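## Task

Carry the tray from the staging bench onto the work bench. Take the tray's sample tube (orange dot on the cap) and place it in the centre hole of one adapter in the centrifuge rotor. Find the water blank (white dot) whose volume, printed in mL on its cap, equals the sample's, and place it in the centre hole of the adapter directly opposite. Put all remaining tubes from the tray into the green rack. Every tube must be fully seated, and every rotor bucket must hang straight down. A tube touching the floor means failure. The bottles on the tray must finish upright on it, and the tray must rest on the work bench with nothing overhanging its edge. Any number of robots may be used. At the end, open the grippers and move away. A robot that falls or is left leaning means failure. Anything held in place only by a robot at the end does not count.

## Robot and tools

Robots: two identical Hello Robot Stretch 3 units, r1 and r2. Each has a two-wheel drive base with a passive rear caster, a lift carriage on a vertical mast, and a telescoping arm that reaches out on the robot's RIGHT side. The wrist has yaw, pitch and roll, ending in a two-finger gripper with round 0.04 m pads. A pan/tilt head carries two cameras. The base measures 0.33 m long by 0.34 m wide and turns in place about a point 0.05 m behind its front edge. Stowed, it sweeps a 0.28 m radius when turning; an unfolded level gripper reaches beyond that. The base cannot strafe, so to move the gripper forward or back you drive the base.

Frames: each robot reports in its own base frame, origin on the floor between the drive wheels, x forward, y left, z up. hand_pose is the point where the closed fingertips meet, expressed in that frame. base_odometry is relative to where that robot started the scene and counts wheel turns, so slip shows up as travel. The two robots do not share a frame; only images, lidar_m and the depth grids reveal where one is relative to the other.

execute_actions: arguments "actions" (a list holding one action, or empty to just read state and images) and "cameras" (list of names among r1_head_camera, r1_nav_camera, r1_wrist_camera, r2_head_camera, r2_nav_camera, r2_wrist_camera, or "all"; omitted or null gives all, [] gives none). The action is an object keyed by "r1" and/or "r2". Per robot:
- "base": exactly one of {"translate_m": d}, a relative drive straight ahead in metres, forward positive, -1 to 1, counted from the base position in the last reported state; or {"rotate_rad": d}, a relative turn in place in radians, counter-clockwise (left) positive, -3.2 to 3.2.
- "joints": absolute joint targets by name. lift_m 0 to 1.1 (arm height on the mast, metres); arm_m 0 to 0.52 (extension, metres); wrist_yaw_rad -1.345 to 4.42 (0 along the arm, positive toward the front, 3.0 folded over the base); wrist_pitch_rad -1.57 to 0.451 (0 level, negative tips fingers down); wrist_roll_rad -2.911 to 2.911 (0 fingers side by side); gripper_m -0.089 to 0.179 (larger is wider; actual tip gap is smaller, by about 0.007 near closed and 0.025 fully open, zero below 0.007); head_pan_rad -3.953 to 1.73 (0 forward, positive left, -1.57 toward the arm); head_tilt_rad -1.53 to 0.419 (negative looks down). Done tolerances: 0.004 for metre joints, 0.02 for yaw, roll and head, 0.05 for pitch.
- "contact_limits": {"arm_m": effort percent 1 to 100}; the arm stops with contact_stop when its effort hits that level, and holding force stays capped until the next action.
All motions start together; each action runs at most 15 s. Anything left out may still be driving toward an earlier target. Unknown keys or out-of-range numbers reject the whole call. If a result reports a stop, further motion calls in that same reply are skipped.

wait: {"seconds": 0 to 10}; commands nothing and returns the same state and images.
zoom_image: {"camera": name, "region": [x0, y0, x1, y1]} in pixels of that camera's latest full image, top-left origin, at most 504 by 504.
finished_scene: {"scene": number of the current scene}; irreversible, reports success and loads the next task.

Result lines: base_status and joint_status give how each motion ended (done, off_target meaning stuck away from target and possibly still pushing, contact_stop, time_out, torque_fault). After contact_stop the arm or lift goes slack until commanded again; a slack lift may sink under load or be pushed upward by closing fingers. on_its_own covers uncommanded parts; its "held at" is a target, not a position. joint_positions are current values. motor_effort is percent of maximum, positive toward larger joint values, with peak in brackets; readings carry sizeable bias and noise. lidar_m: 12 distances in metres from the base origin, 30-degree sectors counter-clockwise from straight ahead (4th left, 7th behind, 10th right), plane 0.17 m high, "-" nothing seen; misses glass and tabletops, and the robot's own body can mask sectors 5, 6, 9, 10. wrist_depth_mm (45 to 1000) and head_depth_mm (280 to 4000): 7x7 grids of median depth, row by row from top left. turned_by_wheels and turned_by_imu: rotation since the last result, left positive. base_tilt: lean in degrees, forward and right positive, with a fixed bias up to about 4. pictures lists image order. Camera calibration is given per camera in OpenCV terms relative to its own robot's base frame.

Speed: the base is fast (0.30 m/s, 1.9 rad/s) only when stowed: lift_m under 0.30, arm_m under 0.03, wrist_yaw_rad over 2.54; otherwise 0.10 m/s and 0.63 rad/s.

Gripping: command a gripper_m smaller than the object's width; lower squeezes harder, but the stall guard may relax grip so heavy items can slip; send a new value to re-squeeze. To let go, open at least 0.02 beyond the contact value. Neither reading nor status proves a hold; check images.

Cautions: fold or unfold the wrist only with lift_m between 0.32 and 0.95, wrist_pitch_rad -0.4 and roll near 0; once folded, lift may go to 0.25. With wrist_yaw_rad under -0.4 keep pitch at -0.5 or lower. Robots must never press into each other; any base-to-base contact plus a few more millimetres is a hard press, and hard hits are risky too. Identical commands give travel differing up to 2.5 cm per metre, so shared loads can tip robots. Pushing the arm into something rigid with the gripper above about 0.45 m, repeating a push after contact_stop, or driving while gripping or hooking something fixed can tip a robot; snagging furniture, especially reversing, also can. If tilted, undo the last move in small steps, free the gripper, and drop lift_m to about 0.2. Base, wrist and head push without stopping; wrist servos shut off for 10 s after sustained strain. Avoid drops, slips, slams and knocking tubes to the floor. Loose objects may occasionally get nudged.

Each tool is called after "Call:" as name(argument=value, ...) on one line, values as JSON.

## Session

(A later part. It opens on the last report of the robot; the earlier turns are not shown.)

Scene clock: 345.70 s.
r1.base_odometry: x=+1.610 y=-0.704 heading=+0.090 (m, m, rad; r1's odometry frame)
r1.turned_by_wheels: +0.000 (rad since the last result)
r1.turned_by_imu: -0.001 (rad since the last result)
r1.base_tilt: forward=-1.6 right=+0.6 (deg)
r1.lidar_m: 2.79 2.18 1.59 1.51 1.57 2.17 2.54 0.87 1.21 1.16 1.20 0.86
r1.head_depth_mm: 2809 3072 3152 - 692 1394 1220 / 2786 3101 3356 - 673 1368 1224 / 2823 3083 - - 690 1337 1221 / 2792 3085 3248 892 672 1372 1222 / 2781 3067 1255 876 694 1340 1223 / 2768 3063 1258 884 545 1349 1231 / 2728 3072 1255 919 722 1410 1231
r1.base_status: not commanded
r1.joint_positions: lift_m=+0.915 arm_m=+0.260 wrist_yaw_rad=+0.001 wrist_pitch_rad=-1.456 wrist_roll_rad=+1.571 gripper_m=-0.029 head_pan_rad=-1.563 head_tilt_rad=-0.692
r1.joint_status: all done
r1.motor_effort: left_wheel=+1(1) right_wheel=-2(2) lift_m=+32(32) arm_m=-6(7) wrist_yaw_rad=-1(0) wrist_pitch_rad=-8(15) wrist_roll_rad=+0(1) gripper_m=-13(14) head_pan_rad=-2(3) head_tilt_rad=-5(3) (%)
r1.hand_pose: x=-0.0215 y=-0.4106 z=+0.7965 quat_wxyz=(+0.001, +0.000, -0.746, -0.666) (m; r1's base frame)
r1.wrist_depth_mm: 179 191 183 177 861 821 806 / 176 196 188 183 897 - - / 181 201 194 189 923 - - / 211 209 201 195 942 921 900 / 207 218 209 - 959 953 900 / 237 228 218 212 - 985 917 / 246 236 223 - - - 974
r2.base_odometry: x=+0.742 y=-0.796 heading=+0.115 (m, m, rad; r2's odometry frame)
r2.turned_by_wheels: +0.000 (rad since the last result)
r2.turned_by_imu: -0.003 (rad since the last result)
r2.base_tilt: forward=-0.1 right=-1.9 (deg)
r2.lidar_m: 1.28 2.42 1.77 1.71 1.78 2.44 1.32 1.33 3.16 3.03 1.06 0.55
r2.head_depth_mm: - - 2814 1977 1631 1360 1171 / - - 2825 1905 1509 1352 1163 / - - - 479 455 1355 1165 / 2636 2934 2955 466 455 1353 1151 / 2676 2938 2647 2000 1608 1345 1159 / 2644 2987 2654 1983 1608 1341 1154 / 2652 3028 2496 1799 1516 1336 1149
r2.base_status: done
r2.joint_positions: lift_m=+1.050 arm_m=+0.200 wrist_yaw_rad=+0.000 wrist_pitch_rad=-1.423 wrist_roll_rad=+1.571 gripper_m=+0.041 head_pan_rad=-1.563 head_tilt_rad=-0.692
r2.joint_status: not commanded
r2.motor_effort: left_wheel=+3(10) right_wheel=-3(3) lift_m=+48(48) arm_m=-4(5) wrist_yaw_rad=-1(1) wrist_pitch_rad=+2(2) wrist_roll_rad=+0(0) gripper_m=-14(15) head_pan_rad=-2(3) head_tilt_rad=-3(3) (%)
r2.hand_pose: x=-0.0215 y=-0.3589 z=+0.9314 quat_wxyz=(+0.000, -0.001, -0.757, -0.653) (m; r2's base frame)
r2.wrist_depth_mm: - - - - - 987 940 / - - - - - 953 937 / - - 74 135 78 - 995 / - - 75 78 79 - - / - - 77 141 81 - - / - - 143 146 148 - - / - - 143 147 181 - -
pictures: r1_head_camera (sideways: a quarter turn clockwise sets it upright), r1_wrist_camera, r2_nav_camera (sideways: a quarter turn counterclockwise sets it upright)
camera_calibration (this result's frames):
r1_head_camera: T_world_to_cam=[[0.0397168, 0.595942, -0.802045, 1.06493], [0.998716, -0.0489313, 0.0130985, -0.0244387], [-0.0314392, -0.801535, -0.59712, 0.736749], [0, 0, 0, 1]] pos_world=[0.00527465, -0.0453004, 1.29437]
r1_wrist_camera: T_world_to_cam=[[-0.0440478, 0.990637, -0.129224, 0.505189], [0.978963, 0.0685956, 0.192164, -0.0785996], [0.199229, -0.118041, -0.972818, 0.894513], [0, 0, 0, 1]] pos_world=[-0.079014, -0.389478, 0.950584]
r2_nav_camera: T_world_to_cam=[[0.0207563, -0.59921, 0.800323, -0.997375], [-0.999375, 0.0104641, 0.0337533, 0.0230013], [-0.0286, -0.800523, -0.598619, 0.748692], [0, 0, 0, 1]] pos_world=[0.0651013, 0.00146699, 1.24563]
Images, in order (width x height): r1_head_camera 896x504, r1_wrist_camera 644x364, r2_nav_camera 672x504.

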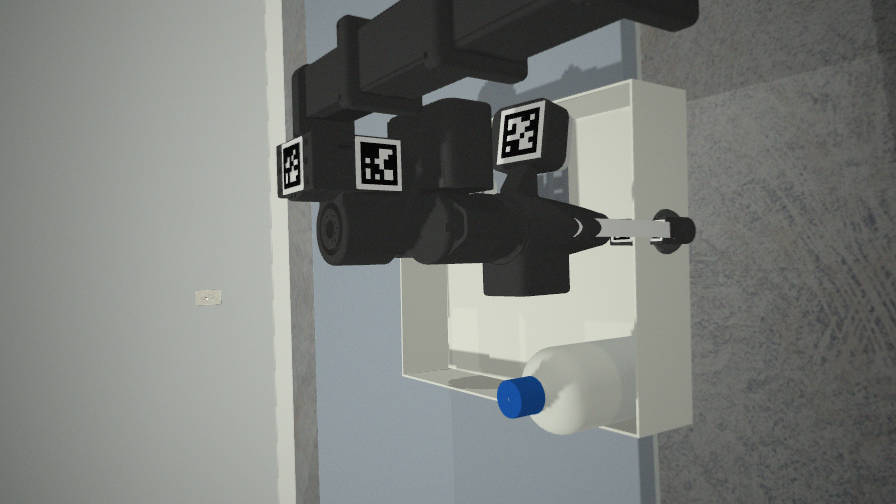

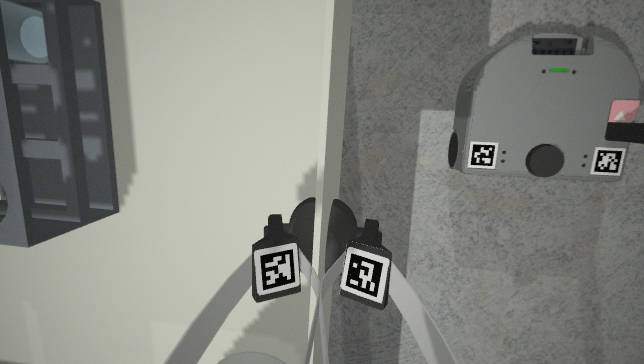

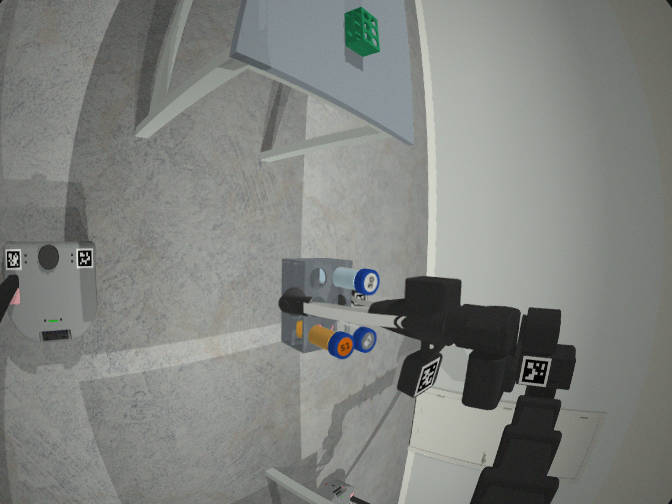

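Call:
execute_actions(actions=[{"r1":{"joints":{"gripper_m":0.06}},"r2":{"joints":{"head_pan_rad":-0.9}}}], cameras=[])

Call:
execute_actions(actions=[{"r1":{"joints":{"lift_m":1.02}},"r2":{"base":{"translate_m":0.25}}}], cameras=[])

Call:
execute_actions(actions=[{"r1":{"base":{"translate_m":-0.03},"joints":{"arm_m":0.43,"wrist_pitch_rad":-1.56,"gripper_m":0.12}},"r2":{"base":{"translate_m":0.35}}}], cameras=["r1_wrist_camera","r2_nav_camera","r2_head_camera"])

Scene clock: 354.53 s.
r1.base_odometry: x=+1.610 y=-0.704 heading=+0.090 (m, m, rad; r1's odometry frame)
r1.turned_by_wheels: +0.000 (rad since the last result)
r1.turned_by_imu: +0.000 (rad since the last result)
r1.base_tilt: forward=-1.8 right=+0.7 (deg)
r1.lidar_m: 2.78 2.19 1.59 1.51 1.57 2.17 2.54 0.87 1.20 1.16 1.20 0.85
r1.head_depth_mm: 2814 3136 3170 - 692 1396 1225 / 2837 3091 3314 - 674 1366 1221 / 2761 3119 - - 691 1344 1223 / 2786 3084 3227 896 682 1344 1227 / 2761 3062 1251 874 695 1346 1225 / 2751 3059 1253 883 545 1344 1226 / 2727 3058 1260 917 722 1410 1227
r1.base_status: not commanded
r1.joint_positions: lift_m=+0.915 arm_m=+0.260 wrist_yaw_rad=+0.001 wrist_pitch_rad=-1.465 wrist_roll_rad=+1.571 gripper_m=+0.060 head_pan_rad=-1.563 head_tilt_rad=-0.692
r1.joint_status: all done
r1.motor_effort: left_wheel=+1(1) right_wheel=-1(2) lift_m=+32(32) arm_m=-4(6) wrist_yaw_rad=-1(1) wrist_pitch_rad=-3(8) wrist_roll_rad=+0(0) gripper_m=+0(79) head_pan_rad=-2(3) head_tilt_rad=-6(4) (%)
r1.hand_pose: x=-0.0215 y=-0.4082 z=+0.7965 quat_wxyz=(+0.001, +0.000, -0.743, -0.669) (m; r1's base frame)
r1.wrist_depth_mm: 178 189 183 177 850 862 815 / 193 195 188 183 894 - - / 181 201 195 189 900 - - / 210 209 201 196 945 951 859 / 224 216 208 205 939 930 886 / 235 227 217 211 - 964 946 / 244 235 224 220 - 983 965
r2.base_odometry: x=+0.742 y=-0.796 heading=+0.115 (m, m, rad; r2's odometry frame)
r2.turned_by_wheels: +0.000 (rad since the last result)
r2.turned_by_imu: +0.000 (rad since the last result)
r2.base_tilt: forward=-0.1 right=-2.0 (deg)
r2.lidar_m: 1.28 2.43 1.78 1.71 1.78 2.44 1.32 1.33 3.15 3.03 1.06 0.55
r2.head_depth_mm: 2765 3018 2718 2032 1635 1364 1173 / 2909 3226 1205 1892 1615 1357 1166 / 3209 3484 1086 1881 1572 1348 1166 / 3424 3721 1081 904 1612 1350 1159 / 3727 3865 1012 811 1558 1284 1156 / - 1559 1061 809 833 1251 1154 / - 1544 1059 831 1598 1310 1147
r2.base_status: not commanded
r2.joint_positions: lift_m=+1.050 arm_m=+0.200 wrist_yaw_rad=+0.000 wrist_pitch_rad=-1.423 wrist_roll_rad=+1.571 gripper_m=+0.041 head_pan_rad=-0.907 head_tilt_rad=-0.692
r2.joint_status: all done
r2.motor_effort: left_wheel=+3(3) right_wheel=-2(3) lift_m=+48(48) arm_m=-4(4) wrist_yaw_rad=+0(0) wrist_pitch_rad=+2(2) wrist_roll_rad=+0(0) gripper_m=-15(14) head_pan_rad=+3(31) head_tilt_rad=-2(3) (%)
r2.hand_pose: x=-0.0215 y=-0.3589 z=+0.9314 quat_wxyz=(+0.000, -0.001, -0.757, -0.653) (m; r2's base frame)
r2.wrist_depth_mm: - - - - - 974 945 / - - - - - 960 953 / - - 74 135 78 - 973 / - - 75 78 79 - - / - - 77 142 81 - - / - - 142 145 147 - - / - - 143 147 182 - -
pictures: none
No camera images: the call's "cameras" was empty. Leave "cameras" out to get every camera's image.

Scene clock: 358.43 s.
r1.base_odometry: x=+1.610 y=-0.704 heading=+0.090 (m, m, rad; r1's odometry frame)
r1.turned_by_wheels: +0.000 (rad since the last result)
r1.turned_by_imu: +0.000 (rad since the last result)
r1.base_tilt: forward=-1.7 right=+0.6 (deg)
r1.lidar_m: 2.78 2.19 1.59 1.51 1.56 2.16 2.54 0.87 1.20 1.16 1.20 0.86
r1.head_depth_mm: 2784 - 1175 904 713 1437 1219 / 2772 - 1122 840 694 1363 1220 / 2737 - - 745 702 1338 1227 / 2775 3121 - - 715 1335 1228 / 2748 3034 1257 875 694 1339 1226 / 2778 3063 1258 882 545 1347 1232 / 2759 3027 1263 917 719 1411 1234
r1.base_status: not commanded
r1.joint_positions: lift_m=+1.020 arm_m=+0.260 wrist_yaw_rad=+0.001 wrist_pitch_rad=-1.465 wrist_roll_rad=+1.571 gripper_m=+0.060 head_pan_rad=-1.563 head_tilt_rad=-0.692
r1.joint_status: all done
r1.motor_effort: left_wheel=+1(1) right_wheel=-3(2) lift_m=+41(43) arm_m=-4(4) wrist_yaw_rad=-1(1) wrist_pitch_rad=-3(3) wrist_roll_rad=+0(0) gripper_m=-1(1) head_pan_rad=-3(3) head_tilt_rad=-5(5) (%)
r1.hand_pose: x=-0.0215 y=-0.4080 z=+0.9011 quat_wxyz=(+0.001, +0.000, -0.743, -0.669) (m; r1's base frame)
r1.wrist_depth_mm: 185 236 270 258 952 925 897 / 249 246 293 285 - - 906 / 326 280 304 294 - - 946 / 340 290 311 304 - - 985 / 353 341 326 315 - - - / 370 354 335 323 - - - / 325 333 290 317 - - -
r2.base_odometry: x=+0.991 y=-0.767 heading=+0.115 (m, m, rad; r2's odometry frame)
r2.turned_by_wheels: +0.000 (rad since the last result)
r2.turned_by_imu: -0.001 (rad since the last result)
r2.base_tilt: forward=+0.0 right=-1.9 (deg)
r2.lidar_m: 1.28 2.42 1.77 1.71 1.78 2.44 1.57 1.81 3.15 0.98 0.38 0.47
r2.head_depth_mm: 2770 3026 1101 859 1544 1372 1169 / 2943 3231 1093 825 723 1359 1168 / 3137 3493 1090 819 657 1267 1159 / 3442 3693 1079 816 656 759 1031 / 3768 3942 1074 810 674 1342 1132 / 3957 1565 1064 807 1478 1284 1153 / 3724 1542 1056 833 1595 1309 1149
r2.base_status: done
r2.joint_positions: lift_m=+1.050 arm_m=+0.200 wrist_yaw_rad=+0.000 wrist_pitch_rad=-1.423 wrist_roll_rad=+1.571 gripper_m=+0.041 head_pan_rad=-0.907 head_tilt_rad=-0.692
r2.joint_status: not commanded
r2.motor_effort: left_wheel=+4(10) right_wheel=-3(3) lift_m=+48(48) arm_m=-4(4) wrist_yaw_rad=+1(1) wrist_pitch_rad=+2(2) wrist_roll_rad=+0(0) gripper_m=-14(14) head_pan_rad=+3(3) head_tilt_rad=-4(3) (%)
r2.hand_pose: x=-0.0215 y=-0.3589 z=+0.9314 quat_wxyz=(+0.000, -0.001, -0.757, -0.653) (m; r2's base frame)
r2.wrist_depth_mm: - - - - - 994 912 / - - - - - 992 948 / - - 74 135 78 - 996 / - - 75 78 79 - - / - - 77 142 81 - - / - - 142 145 147 - - / 467 465 143 147 181 - -
pictures: none
No camera images: the call's "cameras" was empty. Leave "cameras" out to get every camera's image.

Scene clock: 363.17 s.
r1.base_odometry: x=+1.580 y=-0.707 heading=+0.090 (m, m, rad; r1's odometry frame)
r1.turned_by_wheels: +0.000 (rad since the last result)
r1.turned_by_imu: +0.000 (rad since the last result)
r1.base_tilt: forward=-1.6 right=+0.6 (deg)
r1.lidar_m: 2.81 2.19 1.59 1.52 1.56 2.17 2.51 0.84 1.21 1.16 1.21 0.88
r1.head_depth_mm: 2781 - 1205 902 714 1431 1225 / 2740 3182 1236 906 694 1401 1218 / 2732 - 1181 744 695 1334 1223 / 2760 - - 873 704 1331 1226 / 2776 3061 1252 876 715 1342 1232 / 2758 3061 1262 875 568 1346 1228 / 2762 3034 1256 919 660 1372 1234
r1.base_status: done
r1.joint_positions: lift_m=+1.020 arm_m=+0.430 wrist_yaw_rad=+0.001 wrist_pitch_rad=-1.554 wrist_roll_rad=+1.571 gripper_m=+0.120 head_pan_rad=-1.563 head_tilt_rad=-0.692
r1.joint_status: all done
r1.motor_effort: left_wheel=+1(0) right_wheel=-2(5) lift_m=+41(41) arm_m=+4(5) wrist_yaw_rad=-1(1) wrist_pitch_rad=-3(4) wrist_roll_rad=+0(0) gripper_m=+0(77) head_pan_rad=-3(3) head_tilt_rad=-6(5) (%)
r1.hand_pose: x=-0.0216 y=-0.5546 z=+0.9018 quat_wxyz=(+0.001, +0.000, -0.713, -0.701) (m; r1's base frame)
r1.wrist_depth_mm: 219 279 275 272 273 940 951 / 149 172 250 231 278 242 970 / 154 177 237 233 287 276 998 / 267 308 270 295 296 271 - / 281 318 313 306 308 266 - / 286 - 328 322 316 - - / 283 342 337 336 307 294 -
r2.base_odometry: x=+1.339 y=-0.727 heading=+0.115 (m, m, rad; r2's odometry frame)
r2.turned_by_wheels: +0.000 (rad since the last result)
r2.turned_by_imu: -0.001 (rad since the last result)
r2.base_tilt: forward=-0.1 right=-1.9 (deg)
r2.lidar_m: 1.28 2.42 1.77 1.71 1.78 2.44 1.90 2.12 0.34 0.33 0.34 0.46
r2.head_depth_mm: 2743 2992 1096 828 664 553 506 / 2920 3251 1092 824 660 552 1147 / 3160 3472 1089 817 659 577 1166 / 3413 3637 1077 816 655 1292 1097 / 3709 3871 1070 814 672 1343 1132 / 3761 3795 1068 809 1490 1282 1156 / 3390 1658 1056 831 1595 1310 1152
r2.base_status: done
r2.joint_positions: lift_m=+1.050 arm_m=+0.200 wrist_yaw_rad=+0.000 wrist_pitch_rad=-1.423 wrist_roll_rad=+1.571 gripper_m=+0.041 head_pan_rad=-0.907 head_tilt_rad=-0.692
r2.joint_status: not commanded
r2.motor_effort: left_wheel=+3(9) right_wheel=-3(3) lift_m=+48(48) arm_m=-4(4) wrist_yaw_rad=+0(0) wrist_pitch_rad=+2(2) wrist_roll_rad=+0(0) gripper_m=-14(14) head_pan_rad=+3(3) head_tilt_rad=-3(2) (%)
r2.hand_pose: x=-0.0215 y=-0.3589 z=+0.9314 quat_wxyz=(+0.000, -0.001, -0.757, -0.653) (m; r2's base frame)
r2.wrist_depth_mm: - - - - - 970 955 / 347 339 327 315 314 997 972 / 357 342 74 135 78 - - / 363 349 75 78 79 - - / 368 361 77 141 81 - - / 347 368 142 145 147 - - / 349 374 142 148 181 - -
pictures: r1_wrist_camera, r2_head_camera (sideways: a quarter turn clockwise sets it upright), r2_nav_camera (sideways: a quarter turn counterclockwise sets it upright)
camera_calibration (this result's frames):
r1_wrist_camera: T_world_to_cam=[[-0.0439931, 0.99853, -0.0316715, 0.577825], [0.978991, 0.049407, 0.197828, -0.104688], [0.199102, -0.0223031, -0.979725, 1.03934], [0, 0, 0, 1]] pos_world=[-0.0790252, -0.548622, 1.05728]
r2_head_camera: T_world_to_cam=[[-0.423501, 0.472866, -0.772687, 1.02539], [0.762166, 0.647015, -0.0217761, 0.0302381], [0.489643, -0.598138, -0.634414, 0.778182], [0, 0, 0, 1]] pos_world=[0.0301742, -0.0389752, 1.28665]
r2_nav_camera: T_world_to_cam=[[0.382017, -0.462111, 0.800322, -0.999579], [-0.798223, -0.601416, 0.0337533, 0.0217743], [0.465729, -0.65173, -0.598619, 0.745677], [0, 0, 0, 1]] pos_world=[0.0519537, 0.0371583, 1.24563]
Images, in order (width x height): r1_wrist_camera 644x364, r2_head_camera 896x504, r2_nav_camera 672x504.

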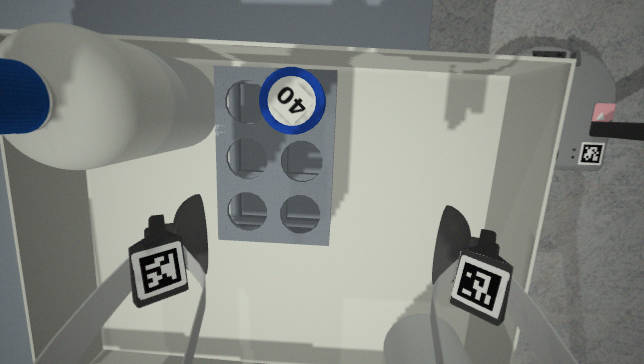

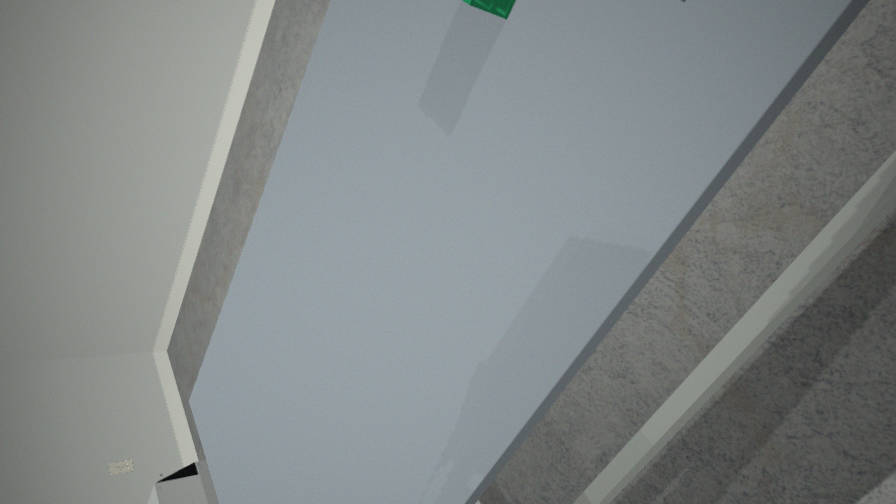

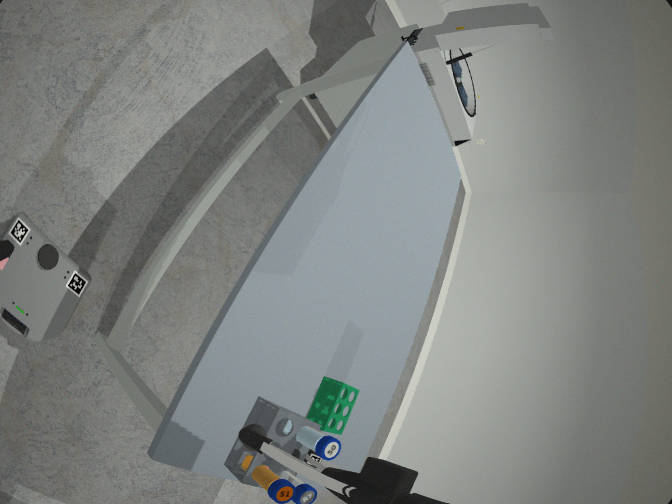

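Call:
execute_actions(actions=[{"r1":{"base":{"translate_m":-0.063},"joints":{"arm_m":0.445,"gripper_m":0.06}},"r2":{"base":{"translate_m":0.75},"joints":{"arm_m":0.48,"lift_m":1.0}}}], cameras=["r1_wrist_camera"])

Call:
execute_actions(actions=[{"r1":{"joints":{"lift_m":0.997}},"r2":{"joints":{"lift_m":0.925}}}], cameras=["r1_wrist_camera","r2_head_camera","r2_nav_camera"])

Scene clock: 379.07 s.
r1.base_odometry: x=+1.518 y=-0.712 heading=+0.090 (m, m, rad; r1's odometry frame)
r1.turned_by_wheels: +0.000 (rad since the last result)
r1.turned_by_imu: -0.001 (rad since the last result)
r1.base_tilt: forward=-1.6 right=+0.6 (deg)
r1.lidar_m: 2.88 2.18 1.59 1.51 1.57 2.17 2.44 0.79 1.21 1.16 1.20 0.93
r1.head_depth_mm: 2779 - 1211 904 712 1435 1225 / 2741 3153 1238 906 715 1434 1221 / 2722 3220 1179 907 716 1406 1223 / 2760 - 1132 747 696 1332 1229 / 2776 3078 1251 876 705 1341 1221 / 2758 3086 1259 875 716 1347 1230 / 2768 3056 1261 888 566 1346 1230
r1.base_status: done
r1.joint_positions: lift_m=+1.020 arm_m=+0.445 wrist_yaw_rad=+0.001 wrist_pitch_rad=-1.554 wrist_roll_rad=+1.571 gripper_m=+0.060 head_pan_rad=-1.563 head_tilt_rad=-0.692
r1.joint_status: all done
r1.motor_effort: left_wheel=+1(2) right_wheel=-2(6) lift_m=+41(41) arm_m=+4(4) wrist_yaw_rad=-1(1) wrist_pitch_rad=-4(4) wrist_roll_rad=+0(0) gripper_m=+0(82) head_pan_rad=-2(3) head_tilt_rad=-4(5) (%)
r1.hand_pose: x=-0.0216 y=-0.5696 z=+0.9019 quat_wxyz=(+0.001, +0.000, -0.713, -0.701) (m; r1's base frame)
r1.wrist_depth_mm: 286 282 278 275 272 958 953 / 294 293 287 284 282 992 - / 270 298 293 290 291 - - / 166 170 243 238 298 289 - / 141 168 285 246 306 295 - / 267 329 292 286 322 289 - / 303 340 339 338 330 281 -
r2.base_odometry: x=+2.084 y=-0.641 heading=+0.115 (m, m, rad; r2's odometry frame)
r2.turned_by_wheels: +0.000 (rad since the last result)
r2.turned_by_imu: -0.004 (rad since the last result)
r2.base_tilt: forward=-0.1 right=-2.0 (deg)
r2.lidar_m: 1.54 2.43 1.78 1.71 1.77 2.43 2.65 0.46 0.34 0.33 0.34 0.46
r2.head_depth_mm: 2743 2978 1098 828 663 554 506 / 2932 3212 1096 822 660 552 1141 / 3143 3452 1086 820 657 578 1165 / 3431 3677 1330 819 653 1287 1099 / 3186 3393 1232 811 671 1349 1136 / 2901 1428 1109 808 877 1239 1157 / 2627 1423 1010 1056 1315 1340 1148
r2.base_status: done
r2.joint_positions: lift_m=+1.000 arm_m=+0.480 wrist_yaw_rad=+0.000 wrist_pitch_rad=-1.423 wrist_roll_rad=+1.571 gripper_m=+0.041 head_pan_rad=-0.907 head_tilt_rad=-0.692
r2.joint_status: all done
r2.motor_effort: left_wheel=+3(10) right_wheel=-3(3) lift_m=+33(39) arm_m=+4(5) wrist_yaw_rad=+0(1) wrist_pitch_rad=+2(2) wrist_roll_rad=+0(0) gripper_m=-14(14) head_pan_rad=+3(4) head_tilt_rad=-3(3) (%)
r2.hand_pose: x=-0.0215 y=-0.6381 z=+0.8818 quat_wxyz=(+0.000, -0.001, -0.757, -0.653) (m; r2's base frame)
r2.wrist_depth_mm: 287 280 270 264 255 248 243 / 293 285 275 266 260 252 246 / 298 293 74 135 79 256 250 / 308 295 75 78 79 259 255 / 317 304 77 141 81 267 261 / 319 312 142 145 147 271 265 / 328 316 143 148 180 279 268
pictures: r1_wrist_camera
camera_calibration (this result's frames):
r1_wrist_camera: T_world_to_cam=[[-0.0439931, 0.998532, -0.0316011, 0.592724], [0.978991, 0.049393, 0.197831, -0.103959], [0.199102, -0.022234, -0.979727, 1.03905], [0, 0, 0, 1]] pos_world=[-0.0790253, -0.563617, 1.05728]
Images, in order (width x height): r1_wrist_camera 644x364.

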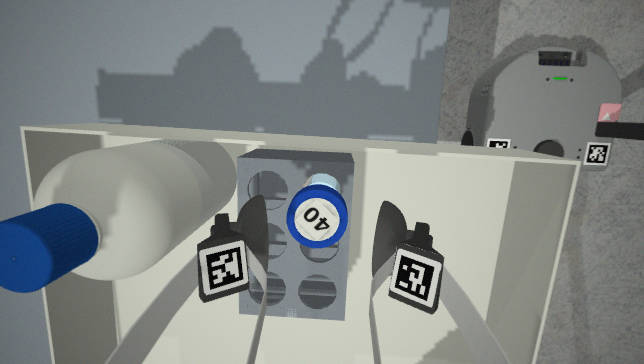

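Scene clock: 380.57 s.
r1.base_odometry: x=+1.518 y=-0.712 heading=+0.090 (m, m, rad; r1's odometry frame)
r1.turned_by_wheels: +0.000 (rad since the last result)
r1.turned_by_imu: +0.000 (rad since the last result)
r1.base_tilt: forward=-1.8 right=+0.6 (deg)
r1.lidar_m: 2.88 2.18 1.59 1.51 1.57 2.17 2.45 0.79 1.20 1.16 1.20 0.93
r1.head_depth_mm: 2806 - 1123 906 714 1428 1218 / 2770 - 1210 907 713 1430 1224 / 2770 - 1215 910 717 1395 1224 / 2768 - - 746 696 1332 1219 / 2787 3086 1247 874 704 1341 1225 / 2770 3026 1258 879 714 1348 1232 / 2739 3022 1261 882 566 1348 1230
r1.base_status: not commanded
r1.joint_positions: lift_m=+0.997 arm_m=+0.445 wrist_yaw_rad=+0.001 wrist_pitch_rad=-1.554 wrist_roll_rad=+1.571 gripper_m=+0.060 head_pan_rad=-1.563 head_tilt_rad=-0.692
r1.joint_status: all done
r1.motor_effort: left_wheel=+1(1) right_wheel=-2(2) lift_m=+29(35) arm_m=+5(5) wrist_yaw_rad=-1(1) wrist_pitch_rad=-4(3) wrist_roll_rad=+0(0) gripper_m=+0(1) head_pan_rad=-2(3) head_tilt_rad=-6(5) (%)
r1.hand_pose: x=-0.0216 y=-0.5696 z=+0.8793 quat_wxyz=(+0.001, +0.000, -0.713, -0.701) (m; r1's base frame)
r1.wrist_depth_mm: 263 260 256 255 252 952 919 / 272 269 265 263 260 970 - / 269 272 273 269 267 - - / 141 164 225 216 274 268 230 / 139 153 250 159 281 277 - / 149 299 268 232 296 286 - / 270 314 315 306 305 264 -
r2.base_odometry: x=+2.084 y=-0.641 heading=+0.115 (m, m, rad; r2's odometry frame)
r2.turned_by_wheels: +0.000 (rad since the last result)
r2.turned_by_imu: +0.000 (rad since the last result)
r2.base_tilt: forward=+0.1 right=-2.0 (deg)
r2.lidar_m: 1.53 2.43 1.78 1.71 1.78 2.43 2.65 0.46 0.34 0.33 0.34 0.46
r2.head_depth_mm: 2758 3019 1102 830 664 553 506 / 2932 3236 1092 825 661 551 1147 / 3142 3420 1088 819 659 578 1166 / 3386 3710 1328 816 655 1286 1094 / 3167 3405 1231 813 672 1344 1131 / 2892 1427 1114 807 876 1244 1155 / 2590 1426 1016 1055 1319 1335 1153
r2.base_status: not commanded
r2.joint_positions: lift_m=+0.925 arm_m=+0.480 wrist_yaw_rad=+0.000 wrist_pitch_rad=-1.421 wrist_roll_rad=+1.571 gripper_m=+0.041 head_pan_rad=-0.907 head_tilt_rad=-0.692
r2.joint_status: all done
r2.motor_effort: left_wheel=+3(4) right_wheel=-2(2) lift_m=+27(32) arm_m=+3(4) wrist_yaw_rad=+0(0) wrist_pitch_rad=+1(2) wrist_roll_rad=+0(0) gripper_m=-14(15) head_pan_rad=+3(3) head_tilt_rad=-3(3) (%)
r2.hand_pose: x=-0.0215 y=-0.6386 z=+0.8070 quat_wxyz=(+0.000, -0.001, -0.758, -0.653) (m; r2's base frame)
r2.wrist_depth_mm: 210 205 201 191 187 182 177 / 216 208 204 195 192 185 179 / 220 214 73 134 76 188 182 / 225 218 74 76 77 191 186 / 231 223 76 141 78 195 190 / 236 229 142 145 147 197 193 / 239 232 143 147 181 202 197
pictures: r1_wrist_camera, r2_head_camera (sideways: a quarter turn clockwise sets it upright), r2_nav_camera (sideways: a quarter turn counterclockwise sets it upright)
camera_calibration (this result's frames):
r1_wrist_camera: T_world_to_cam=[[-0.0439933, 0.998532, -0.0316009, 0.592013], [0.978991, 0.0493932, 0.197831, -0.099505], [0.199102, -0.0222338, -0.979727, 1.01699], [0, 0, 0, 1]] pos_world=[-0.0790253, -0.563617, 1.03477]
r2_head_camera: T_world_to_cam=[[-0.423557, 0.472816, -0.772687, 1.02539], [0.762089, 0.647106, -0.0217761, 0.0302386], [0.489714, -0.598079, -0.634414, 0.778182], [0, 0, 0, 1]] pos_world=[0.0301789, -0.0389724, 1.28665]
r2_nav_camera: T_world_to_cam=[[0.382072, -0.462066, 0.800322, -0.999579], [-0.798151, -0.601511, 0.0337533, 0.0217738], [0.465807, -0.651674, -0.598619, 0.745676], [0, 0, 0, 1]] pos_world=[0.0519493, 0.0371638, 1.24563]
Images, in order (width x height): r1_wrist_camera 644x364, r2_head_camera 896x504, r2_nav_camera 672x504.

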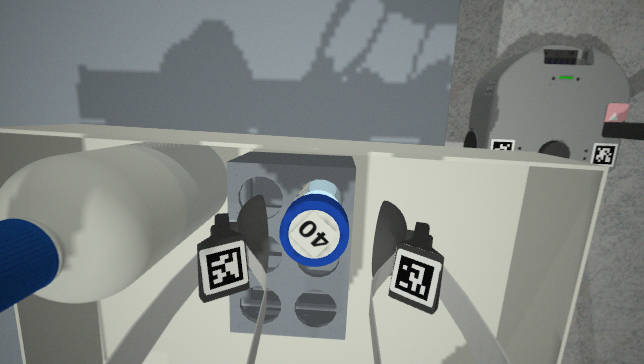

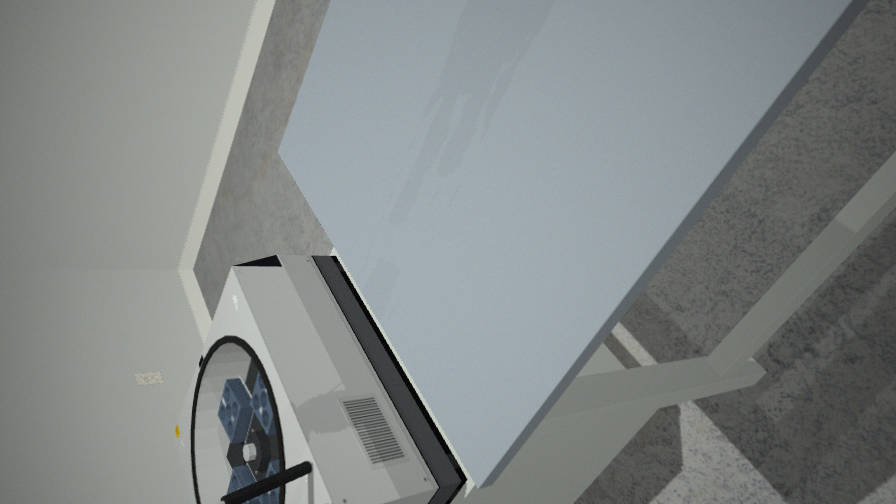

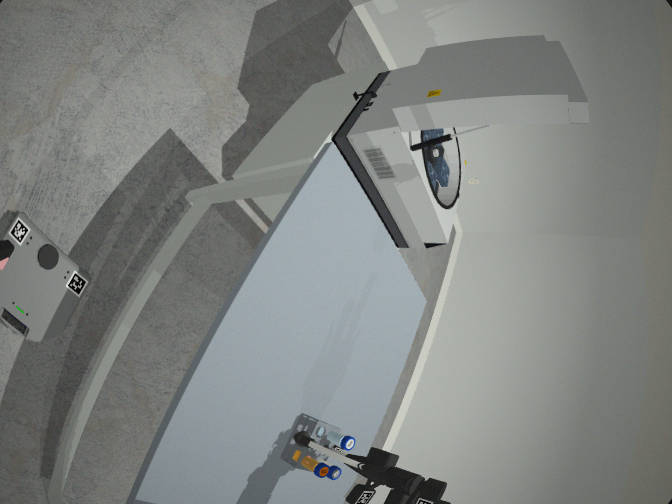

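Call:
execute_actions(actions=[{"r1":{"joints":{"lift_m":0.983}},"r2":{"joints":{"gripper_m":0.13}}}], cameras=[])

Call:
execute_actions(actions=[{"r1":{"joints":{"gripper_m":0.0}},"r2":{"joints":{"arm_m":0.487,"lift_m":0.95}}}], cameras=["r2_wrist_camera"])

Call:
execute_actions(actions=[{"r1":{"joints":{"lift_m":1.09}}}], cameras=["r1_wrist_camera","r1_head_camera"])

Scene clock: 387.03 s.
r1.base_odometry: x=+1.518 y=-0.712 heading=+0.090 (m, m, rad; r1's odometry frame)
r1.turned_by_wheels: +0.000 (rad since the last result)
r1.turned_by_imu: +0.000 (rad since the last result)
r1.base_tilt: forward=-1.5 right=+0.6 (deg)
r1.lidar_m: 2.88 2.18 1.59 1.51 1.57 2.17 2.44 0.79 1.20 1.16 1.20 0.93
r1.head_depth_mm: 2812 3056 - 907 713 1427 1217 / 2818 - 1210 906 715 1426 1223 / 2780 - 3189 909 716 1404 1233 / 2776 3013 - 746 705 1335 1226 / 2752 3105 1255 874 705 1352 1228 / 2772 3024 1253 877 717 1343 1221 / 2733 3067 1265 884 565 1346 1235
r1.base_status: not commanded
r1.joint_positions: lift_m=+0.983 arm_m=+0.445 wrist_yaw_rad=+0.001 wrist_pitch_rad=-1.554 wrist_roll_rad=+1.571 gripper_m=+0.060 head_pan_rad=-1.563 head_tilt_rad=-0.692
r1.joint_status: all done
r1.motor_effort: left_wheel=+1(1) right_wheel=-2(2) lift_m=+29(29) arm_m=+5(5) wrist_yaw_rad=+0(1) wrist_pitch_rad=-3(3) wrist_roll_rad=+0(0) gripper_m=+0(0) head_pan_rad=-3(2) head_tilt_rad=-5(6) (%)
r1.hand_pose: x=-0.0216 y=-0.5696 z=+0.8653 quat_wxyz=(+0.001, +0.000, -0.713, -0.701) (m; r1's base frame)
r1.wrist_depth_mm: 250 247 244 240 237 931 910 / 258 256 251 249 246 950 - / 262 252 256 254 253 - - / 134 164 225 203 260 255 206 / 128 151 229 144 268 262 216 / 132 168 248 217 282 270 224 / 268 300 296 255 289 264 -
r2.base_odometry: x=+2.084 y=-0.641 heading=+0.115 (m, m, rad; r2's odometry frame)
r2.turned_by_wheels: +0.000 (rad since the last result)
r2.turned_by_imu: +0.000 (rad since the last result)
r2.base_tilt: forward=-0.1 right=-2.0 (deg)
r2.lidar_m: 1.53 2.43 1.78 1.71 1.77 2.42 2.65 0.47 0.34 0.33 0.34 0.46
r2.head_depth_mm: 2716 2983 1096 827 664 554 508 / 2912 3242 1092 821 660 552 1145 / 3141 3443 1084 819 657 577 1160 / 3465 3668 1328 817 656 1287 1098 / 3189 3350 1226 812 672 1346 1133 / 2890 1427 1111 808 877 1237 1155 / 2618 1421 1016 1059 1316 1342 1147
r2.base_status: not commanded
r2.joint_positions: lift_m=+0.925 arm_m=+0.480 wrist_yaw_rad=+0.000 wrist_pitch_rad=-1.421 wrist_roll_rad=+1.571 gripper_m=+0.130 head_pan_rad=-0.907 head_tilt_rad=-0.692
r2.joint_status: all done
r2.motor_effort: left_wheel=+4(3) right_wheel=-2(3) lift_m=+32(32) arm_m=+3(4) wrist_yaw_rad=+0(0) wrist_pitch_rad=+1(1) wrist_roll_rad=+0(0) gripper_m=+2(84) head_pan_rad=+3(3) head_tilt_rad=-3(2) (%)
r2.hand_pose: x=-0.0215 y=-0.6386 z=+0.8069 quat_wxyz=(+0.000, -0.001, -0.758, -0.653) (m; r2's base frame)
r2.wrist_depth_mm: 209 203 198 192 186 180 175 / 215 212 201 195 188 185 179 / 218 71 130 77 193 187 182 / 224 71 74 78 81 191 185 / 229 73 76 80 199 194 189 / 235 228 142 148 206 - 193 / 239 232 138 169 209 204 196
pictures: none
No camera images: the call's "cameras" was empty. Leave "cameras" out to get every camera's image.

Scene clock: 388.13 s.
r1.base_odometry: x=+1.518 y=-0.712 heading=+0.090 (m, m, rad; r1's odometry frame)
r1.turned_by_wheels: +0.000 (rad since the last result)
r1.turned_by_imu: +0.000 (rad since the last result)
r1.base_tilt: forward=-1.6 right=+0.7 (deg)
r1.lidar_m: 2.87 2.18 1.59 1.51 1.57 2.16 2.44 0.79 1.21 1.16 1.21 0.93
r1.head_depth_mm: 2824 3035 - 905 712 1424 1221 / 2814 - 1209 903 715 1436 1222 / 2779 - 3219 909 714 1401 1223 / 2769 3040 - 747 701 1338 1226 / 2742 3108 1257 877 703 1335 1230 / 2767 3064 1255 875 717 1341 1229 / 2770 3034 1261 885 565 1348 1230
r1.base_status: not commanded
r1.joint_positions: lift_m=+0.983 arm_m=+0.445 wrist_yaw_rad=+0.001 wrist_pitch_rad=-1.554 wrist_roll_rad=+1.571 gripper_m=+0.001 head_pan_rad=-1.563 head_tilt_rad=-0.692
r1.joint_status: all done
r1.motor_effort: left_wheel=+1(1) right_wheel=-3(2) lift_m=+29(29) arm_m=+4(5) wrist_yaw_rad=+0(1) wrist_pitch_rad=-3(4) wrist_roll_rad=+0(0) gripper_m=-12(89) head_pan_rad=-3(2) head_tilt_rad=-6(6) (%)
r1.hand_pose: x=-0.0216 y=-0.5696 z=+0.8653 quat_wxyz=(+0.001, +0.000, -0.713, -0.701) (m; r1's base frame)
r1.wrist_depth_mm: 250 246 245 242 237 929 909 / 257 254 251 248 245 964 - / 261 250 257 254 251 - - / 134 164 224 202 258 256 206 / 128 151 261 141 268 263 215 / 132 285 261 217 277 270 226 / 270 302 297 253 288 280 -
r2.base_odometry: x=+2.084 y=-0.641 heading=+0.115 (m, m, rad; r2's odometry frame)
r2.turned_by_wheels: +0.000 (rad since the last result)
r2.turned_by_imu: +0.000 (rad since the last result)
r2.base_tilt: forward=-0.1 right=-2.0 (deg)
r2.lidar_m: 1.53 2.43 1.78 1.72 1.78 2.43 2.65 0.47 0.34 0.33 0.34 0.46
r2.head_depth_mm: 2724 3002 1100 827 663 554 506 / 2960 3241 1092 823 660 553 1146 / 3163 3457 1079 818 657 577 1161 / 3377 3655 1332 815 657 1296 1095 / 3197 3414 1234 815 671 1339 1134 / 2863 1432 1114 807 876 1237 1156 / 2613 1421 1011 1054 1312 1341 1150
r2.base_status: not commanded
r2.joint_positions: lift_m=+0.950 arm_m=+0.487 wrist_yaw_rad=+0.000 wrist_pitch_rad=-1.421 wrist_roll_rad=+1.571 gripper_m=+0.130 head_pan_rad=-0.907 head_tilt_rad=-0.692
r2.joint_status: all done
r2.motor_effort: left_wheel=+3(3) right_wheel=-3(2) lift_m=+49(50) arm_m=+4(3) wrist_yaw_rad=+0(1) wrist_pitch_rad=+1(1) wrist_roll_rad=+0(0) gripper_m=+1(2) head_pan_rad=+4(4) head_tilt_rad=-3(3) (%)
r2.hand_pose: x=-0.0215 y=-0.6456 z=+0.8314 quat_wxyz=(+0.000, -0.001, -0.758, -0.653) (m; r2's base frame)
r2.wrist_depth_mm: 235 230 221 215 208 204 196 / 242 231 224 219 212 206 201 / 246 128 76 126 213 210 205 / 249 74 77 83 88 214 208 / 258 250 79 145 226 218 212 / 262 257 145 153 230 - 216 / 270 258 137 170 236 227 219
pictures: r2_wrist_camera
camera_calibration (this result's frames):
r2_wrist_camera: T_world_to_cam=[[0.00938958, 0.992164, -0.124586, 0.745091], [0.991659, 0.00677717, 0.128709, -0.0412697], [0.128544, -0.124756, -0.983825, 0.899191], [0, 0, 0, 1]] pos_world=[-0.0816566, -0.626794, 0.982787]
Images, in order (width x height): r2_wrist_camera 644x364.

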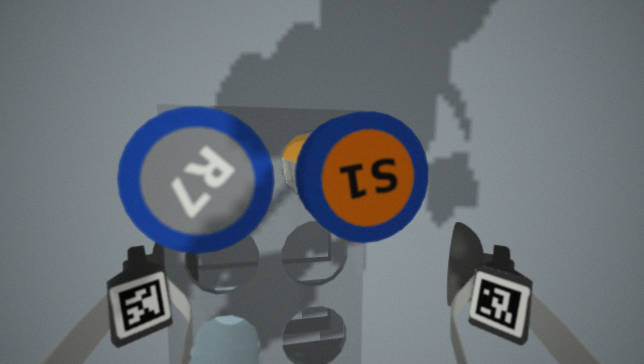

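Scene clock: 389.93 s.
r1.base_odometry: x=+1.518 y=-0.712 heading=+0.090 (m, m, rad; r1's odometry frame)
r1.turned_by_wheels: +0.000 (rad since the last result)
r1.turned_by_imu: +0.000 (rad since the last result)
r1.base_tilt: forward=-1.5 right=+0.6 (deg)
r1.lidar_m: 2.88 2.19 1.59 1.51 1.56 2.16 2.44 0.79 1.20 1.16 1.20 0.93
r1.head_depth_mm: 2861 3131 1235 906 714 1437 1217 / 2836 3102 1238 905 715 1432 1225 / - 3039 1246 911 716 1404 1232 / 2781 - 1242 746 715 1340 1230 / 2752 3060 1249 875 704 1335 1228 / 2771 3037 1258 875 717 1338 1234 / 2754 3041 1262 883 565 1344 1230
r1.base_status: not commanded
r1.joint_positions: lift_m=+1.090 arm_m=+0.445 wrist_yaw_rad=+0.001 wrist_pitch_rad=-1.554 wrist_roll_rad=+1.571 gripper_m=+0.001 head_pan_rad=-1.563 head_tilt_rad=-0.692
r1.joint_status: all done
r1.motor_effort: left_wheel=+1(1) right_wheel=-2(2) lift_m=+41(44) arm_m=+5(4) wrist_yaw_rad=-1(1) wrist_pitch_rad=-3(3) wrist_roll_rad=+0(0) gripper_m=-13(12) head_pan_rad=-3(2) head_tilt_rad=-6(5) (%)
r1.hand_pose: x=-0.0216 y=-0.5696 z=+0.9718 quat_wxyz=(+0.001, +0.000, -0.713, -0.701) (m; r1's base frame)
r1.wrist_depth_mm: 352 351 345 339 339 - - / 369 357 355 350 352 - - / 375 358 359 353 358 - - / 389 228 284 311 366 357 - / 405 350 387 140 377 375 - / 421 405 403 401 395 - - / 432 412 417 417 394 - -
r2.base_odometry: x=+2.084 y=-0.641 heading=+0.115 (m, m, rad; r2's odometry frame)
r2.turned_by_wheels: +0.000 (rad since the last result)
r2.turned_by_imu: +0.000 (rad since the last result)
r2.base_tilt: forward=+0.0 right=-2.0 (deg)
r2.lidar_m: 1.53 2.44 1.78 1.71 1.77 2.43 2.65 0.47 0.34 0.33 0.34 0.46
r2.head_depth_mm: 2719 2964 1101 827 664 554 507 / 2942 3202 1092 822 661 551 1142 / 3150 3461 1085 820 659 577 1162 / 3414 3675 1328 815 655 1289 1097 / 3190 3381 1230 812 672 1343 1134 / 2866 1427 1109 808 878 1244 1154 / 2633 1427 1009 1058 1307 1337 1156
r2.base_status: not commanded
r2.joint_positions: lift_m=+0.950 arm_m=+0.487 wrist_yaw_rad=+0.000 wrist_pitch_rad=-1.421 wrist_roll_rad=+1.571 gripper_m=+0.130 head_pan_rad=-0.907 head_tilt_rad=-0.692
r2.joint_status: not commanded
r2.motor_effort: left_wheel=+4(3) right_wheel=-2(2) lift_m=+49(48) arm_m=+4(4) wrist_yaw_rad=+0(0) wrist_pitch_rad=+1(1) wrist_roll_rad=+0(0) gripper_m=+2(1) head_pan_rad=+4(3) head_tilt_rad=-3(3) (%)
r2.hand_pose: x=-0.0215 y=-0.6456 z=+0.8314 quat_wxyz=(+0.000, -0.001, -0.758, -0.653) (m; r2's base frame)
r2.wrist_depth_mm: 235 229 220 215 208 203 199 / 239 234 227 218 213 206 200 / 243 128 76 126 215 209 206 / 251 74 77 83 88 212 208 / 256 248 79 145 225 217 211 / 263 256 144 153 231 - 216 / 269 259 136 170 234 230 219
pictures: r1_head_camera (sideways: a quarter turn clockwise sets it upright), r1_wrist_camera
camera_calibration (this result's frames):
r1_head_camera: T_world_to_cam=[[0.0397177, 0.595942, -0.802045, 1.06493], [0.998716, -0.0489328, 0.0130985, -0.0244387], [-0.0314404, -0.801535, -0.59712, 0.736749], [0, 0, 0, 1]] pos_world=[0.00527458, -0.0453004, 1.29437]
r1_wrist_camera: T_world_to_cam=[[-0.043993, 0.998529, -0.0316798, 0.595042], [0.978991, 0.0494086, 0.197827, -0.117791], [0.199102, -0.0223112, -0.979725, 1.10757], [0, 0, 0, 1]] pos_world=[-0.0790252, -0.563636, 1.12727]
Images, in order (width x height): r1_head_camera 896x504, r1_wrist_camera 644x364.

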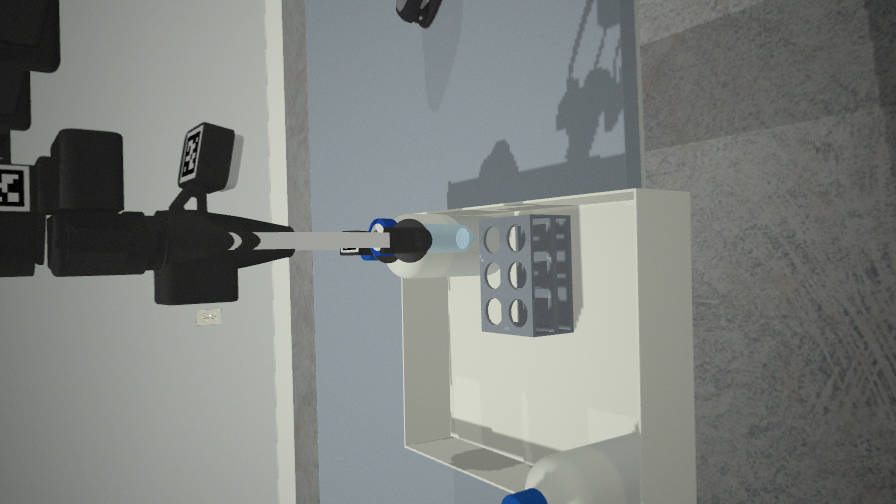

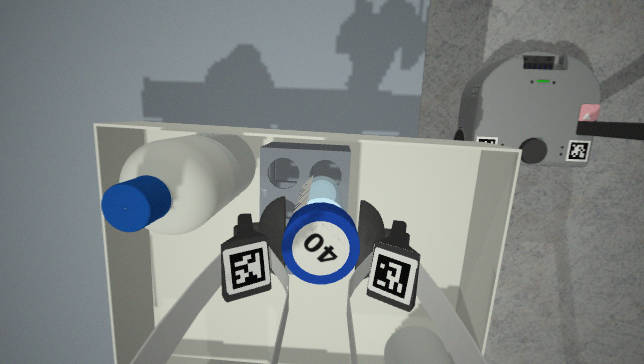

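Call:
execute_actions(actions=[{"r1":{"base":{"translate_m":-0.15}},"r2":{"joints":{"lift_m":0.915}}}], cameras=[])

Call:
execute_actions(actions=[{"r1":{"base":{"translate_m":-0.15}},"r2":{"joints":{"arm_m":0.505,"gripper_m":0.15}}}], cameras=["r2_wrist_camera"])

Call:
execute_actions(actions=[{"r1":{"base":{"translate_m":-1.0}},"r2":{"joints":{"lift_m":0.95}}}], cameras=["r2_wrist_camera"])

Scene clock: 397.30 s.
r1.base_odometry: x=+1.368 y=-0.726 heading=+0.090 (m, m, rad; r1's odometry frame)
r1.turned_by_wheels: +0.000 (rad since the last result)
r1.turned_by_imu: +0.000 (rad since the last result)
r1.base_tilt: forward=-1.5 right=+0.6 (deg)
r1.lidar_m: 3.03 2.18 1.57 1.51 1.59 2.17 2.29 2.52 0.68 1.15 1.20 1.06
r1.head_depth_mm: 2921 3115 1236 890 713 1430 1221 / 2852 3093 1243 886 714 1429 1220 / - 3070 1247 907 715 1436 1221 / 2749 - 1247 846 718 1439 1222 / 2754 3097 1252 877 696 1411 1228 / 2760 3081 1253 759 698 1343 1227 / 2757 3051 1261 881 697 1347 1227
r1.base_status: done
r1.joint_positions: lift_m=+1.090 arm_m=+0.445 wrist_yaw_rad=+0.001 wrist_pitch_rad=-1.554 wrist_roll_rad=+1.571 gripper_m=+0.001 head_pan_rad=-1.563 head_tilt_rad=-0.692
r1.joint_status: not commanded
r1.motor_effort: left_wheel=+1(2) right_wheel=-2(6) lift_m=+41(42) arm_m=+4(4) wrist_yaw_rad=-1(1) wrist_pitch_rad=-3(4) wrist_roll_rad=+0(1) gripper_m=-13(13) head_pan_rad=-2(3) head_tilt_rad=-5(5) (%)
r1.hand_pose: x=-0.0216 y=-0.5696 z=+0.9718 quat_wxyz=(+0.001, +0.000, -0.713, -0.701) (m; r1's base frame)
r1.wrist_depth_mm: 350 347 343 340 339 - - / 362 359 354 351 350 - - / 378 375 368 361 365 - - / 389 382 379 371 - - - / 405 399 392 141 - - - / 420 373 340 335 398 - - / 433 379 306 376 408 - -
r2.base_odometry: x=+2.084 y=-0.641 heading=+0.115 (m, m, rad; r2's odometry frame)
r2.turned_by_wheels: +0.000 (rad since the last result)
r2.turned_by_imu: +0.000 (rad since the last result)
r2.base_tilt: forward=-0.1 right=-2.0 (deg)
r2.lidar_m: 1.53 2.43 1.77 1.71 1.78 2.43 2.65 0.47 0.34 0.33 0.34 0.46
r2.head_depth_mm: 2744 3004 1096 826 663 554 506 / 2925 3226 1094 822 661 552 1146 / 3138 3468 1088 821 657 578 1163 / 3393 3681 1331 815 655 1287 1097 / 3173 3400 1234 811 673 1341 1136 / 2900 1426 1114 806 878 1239 1153 / 2608 1431 1010 1052 1318 1340 1151
r2.base_status: not commanded
r2.joint_positions: lift_m=+0.915 arm_m=+0.487 wrist_yaw_rad=+0.000 wrist_pitch_rad=-1.420 wrist_roll_rad=+1.571 gripper_m=+0.130 head_pan_rad=-0.907 head_tilt_rad=-0.692
r2.joint_status: all done
r2.motor_effort: left_wheel=+4(3) right_wheel=-2(3) lift_m=+31(40) arm_m=+4(4) wrist_yaw_rad=+0(0) wrist_pitch_rad=+1(1) wrist_roll_rad=+0(0) gripper_m=+1(1) head_pan_rad=+3(3) head_tilt_rad=-4(2) (%)
r2.hand_pose: x=-0.0215 y=-0.6458 z=+0.7969 quat_wxyz=(+0.000, -0.001, -0.758, -0.652) (m; r2's base frame)
r2.wrist_depth_mm: 199 194 189 183 178 173 167 / 204 198 192 186 180 176 171 / 209 68 127 68 184 179 174 / 141 69 70 69 187 181 175 / 217 71 133 71 190 185 179 / 222 217 138 138 195 - 182 / 228 219 137 168 200 193 186
pictures: none
No camera images: the call's "cameras" was empty. Leave "cameras" out to get every camera's image.

Scene clock: 400.20 s.
r1.base_odometry: x=+1.219 y=-0.739 heading=+0.090 (m, m, rad; r1's odometry frame)
r1.turned_by_wheels: +0.000 (rad since the last result)
r1.turned_by_imu: +0.000 (rad since the last result)
r1.base_tilt: forward=-1.7 right=+0.6 (deg)
r1.lidar_m: 3.18 2.19 1.57 1.51 1.59 2.16 2.14 2.16 0.59 1.16 1.20 1.20
r1.head_depth_mm: 2895 3103 3003 902 713 972 1073 / 2829 3091 1243 904 714 1439 1228 / - 3073 1246 876 715 1440 1225 / 2755 - 1246 846 716 1430 1223 / 2760 3064 1252 916 717 1407 1229 / 2780 3061 1259 920 719 1409 1228 / 2754 3034 1264 815 699 1415 1232
r1.base_status: done
r1.joint_positions: lift_m=+1.090 arm_m=+0.445 wrist_yaw_rad=+0.001 wrist_pitch_rad=-1.554 wrist_roll_rad=+1.571 gripper_m=+0.001 head_pan_rad=-1.563 head_tilt_rad=-0.692
r1.joint_status: not commanded
r1.motor_effort: left_wheel=+1(1) right_wheel=-2(5) lift_m=+41(42) arm_m=+4(5) wrist_yaw_rad=-1(1) wrist_pitch_rad=-4(3) wrist_roll_rad=+0(0) gripper_m=-12(12) head_pan_rad=-2(2) head_tilt_rad=-5(5) (%)
r1.hand_pose: x=-0.0216 y=-0.5696 z=+0.9718 quat_wxyz=(+0.001, +0.000, -0.713, -0.701) (m; r1's base frame)
r1.wrist_depth_mm: 355 348 344 341 339 - - / 365 346 354 354 350 - - / 378 365 366 359 365 - - / 391 386 379 375 - - - / 406 400 389 141 - - - / 416 408 411 404 - - - / 435 426 426 416 - - -
r2.base_odometry: x=+2.084 y=-0.641 heading=+0.115 (m, m, rad; r2's odometry frame)
r2.turned_by_wheels: +0.000 (rad since the last result)
r2.turned_by_imu: +0.000 (rad since the last result)
r2.base_tilt: forward=+0.0 right=-1.8 (deg)
r2.lidar_m: 1.53 2.44 1.78 1.71 1.78 2.43 2.65 0.47 0.34 0.33 0.34 0.46
r2.head_depth_mm: 2727 3000 1098 828 661 554 506 / 2921 3255 1093 825 661 552 1147 / 3146 3470 1083 819 656 576 1164 / 3397 3689 1326 815 655 1287 1092 / 3198 3411 1234 812 672 1342 1135 / 2858 1431 1111 806 877 1244 1156 / 2623 1422 1014 1050 1310 1339 1152
r2.base_status: not commanded
r2.joint_positions: lift_m=+0.915 arm_m=+0.505 wrist_yaw_rad=+0.000 wrist_pitch_rad=-1.421 wrist_roll_rad=+1.571 gripper_m=+0.150 head_pan_rad=-0.907 head_tilt_rad=-0.692
r2.joint_status: all done
r2.motor_effort: left_wheel=+4(3) right_wheel=-2(2) lift_m=+32(31) arm_m=+4(3) wrist_yaw_rad=+1(1) wrist_pitch_rad=+1(1) wrist_roll_rad=+0(0) gripper_m=+2(77) head_pan_rad=+3(3) head_tilt_rad=-3(3) (%)
r2.hand_pose: x=-0.0215 y=-0.6637 z=+0.7969 quat_wxyz=(+0.000, -0.001, -0.758, -0.652) (m; r2's base frame)
r2.wrist_depth_mm: 198 194 186 182 177 171 167 / 205 197 192 187 180 175 171 / - 68 126 69 184 177 174 / - 68 69 70 187 181 177 / - 70 72 71 191 183 179 / 222 135 136 138 194 - 183 / - 137 138 169 200 192 186
pictures: r2_wrist_camera
camera_calibration (this result's frames):
r2_wrist_camera: T_world_to_cam=[[0.00937554, 0.9921, -0.125095, 0.759138], [0.991659, 0.0068572, 0.128705, -0.0366528], [0.128546, -0.125258, -0.983761, 0.862621], [0, 0, 0, 1]] pos_world=[-0.0816567, -0.644839, 0.948295]
Images, in order (width x height): r2_wrist_camera 644x364.

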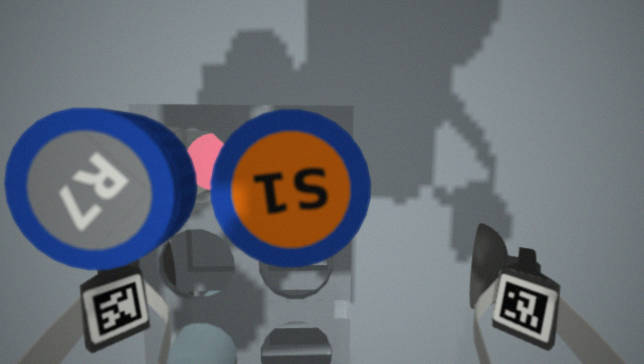

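Scene clock: 411.50 s.
r1.base_odometry: x=+0.223 y=-0.829 heading=+0.090 (m, m, rad; r1's odometry frame)
r1.turned_by_wheels: +0.000 (rad since the last result)
r1.turned_by_imu: -0.001 (rad since the last result)
r1.base_tilt: forward=-1.6 right=+0.5 (deg)
r1.lidar_m: 2.16 2.15 1.59 1.53 1.58 2.16 2.56 1.20 1.59 3.25 1.34 0.84
r1.head_depth_mm: 2883 3141 3031 2204 1745 1433 1219 / 2870 3100 3012 2216 1733 1444 1223 / - 3015 3033 2213 1760 1436 1219 / 2758 - 3044 2142 1753 1443 1225 / 2797 3084 3068 2221 1749 1439 1225 / 2747 3049 3066 2234 1746 1442 1233 / 2762 3026 3074 2234 1753 1448 1233
r1.base_status: done
r1.joint_positions: lift_m=+1.090 arm_m=+0.445 wrist_yaw_rad=+0.001 wrist_pitch_rad=-1.554 wrist_roll_rad=+1.571 gripper_m=+0.001 head_pan_rad=-1.563 head_tilt_rad=-0.692
r1.joint_status: not commanded
r1.motor_effort: left_wheel=+1(1) right_wheel=-2(5) lift_m=+41(42) arm_m=+4(5) wrist_yaw_rad=-1(1) wrist_pitch_rad=-4(4) wrist_roll_rad=+0(0) gripper_m=-12(13) head_pan_rad=-2(3) head_tilt_rad=-6(6) (%)
r1.hand_pose: x=-0.0216 y=-0.5696 z=+0.9718 quat_wxyz=(+0.001, +0.000, -0.713, -0.701) (m; r1's base frame)
r1.wrist_depth_mm: - - - - - - - / - - - - - - - / - - - - - - - / - - - - - - - / - - - 141 - - - / - - - - - - - / - - - - - - -
r2.base_odometry: x=+2.084 y=-0.641 heading=+0.115 (m, m, rad; r2's odometry frame)
r2.turned_by_wheels: +0.000 (rad since the last result)
r2.turned_by_imu: +0.000 (rad since the last result)
r2.base_tilt: forward=+0.0 right=-2.0 (deg)
r2.lidar_m: 1.53 2.43 1.78 1.71 1.78 2.43 2.65 0.47 0.34 0.33 0.34 0.46
r2.head_depth_mm: 2751 2993 1098 829 662 555 506 / 2957 3212 1093 822 660 552 1145 / 3141 3422 1088 820 658 577 1161 / 3389 3699 1326 817 655 1288 1094 / 3188 3374 1232 814 670 1338 1135 / 2841 1431 1115 807 875 1243 1152 / 2606 1423 1012 1056 1314 1341 1153
r2.base_status: not commanded
r2.joint_positions: lift_m=+0.950 arm_m=+0.505 wrist_yaw_rad=+0.000 wrist_pitch_rad=-1.421 wrist_roll_rad=+1.571 gripper_m=+0.150 head_pan_rad=-0.907 head_tilt_rad=-0.692
r2.joint_status: all done
r2.motor_effort: left_wheel=+3(3) right_wheel=-3(3) lift_m=+48(52) arm_m=+4(4) wrist_yaw_rad=+1(0) wrist_pitch_rad=+1(1) wrist_roll_rad=+0(0) gripper_m=+2(2) head_pan_rad=+3(4) head_tilt_rad=-3(4) (%)
r2.hand_pose: x=-0.0215 y=-0.6638 z=+0.8314 quat_wxyz=(+0.000, -0.001, -0.758, -0.652) (m; r2's base frame)
r2.wrist_depth_mm: 237 228 222 212 210 203 198 / 240 235 225 219 213 206 201 / 244 73 134 86 217 210 204 / 250 73 79 85 219 214 207 / 254 76 142 153 225 218 212 / 263 136 146 157 231 - 216 / - 138 142 189 234 228 218
pictures: r2_wrist_camera
camera_calibration (this result's frames):
r2_wrist_camera: T_world_to_cam=[[0.00937674, 0.9921, -0.125095, 0.763471], [0.991659, 0.006856, 0.128705, -0.0410923], [0.128546, -0.125259, -0.983761, 0.896547], [0, 0, 0, 1]] pos_world=[-0.0816567, -0.644857, 0.982784]
Images, in order (width x height): r2_wrist_camera 644x364.

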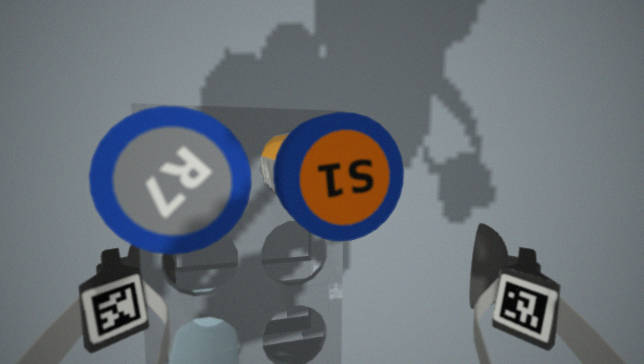

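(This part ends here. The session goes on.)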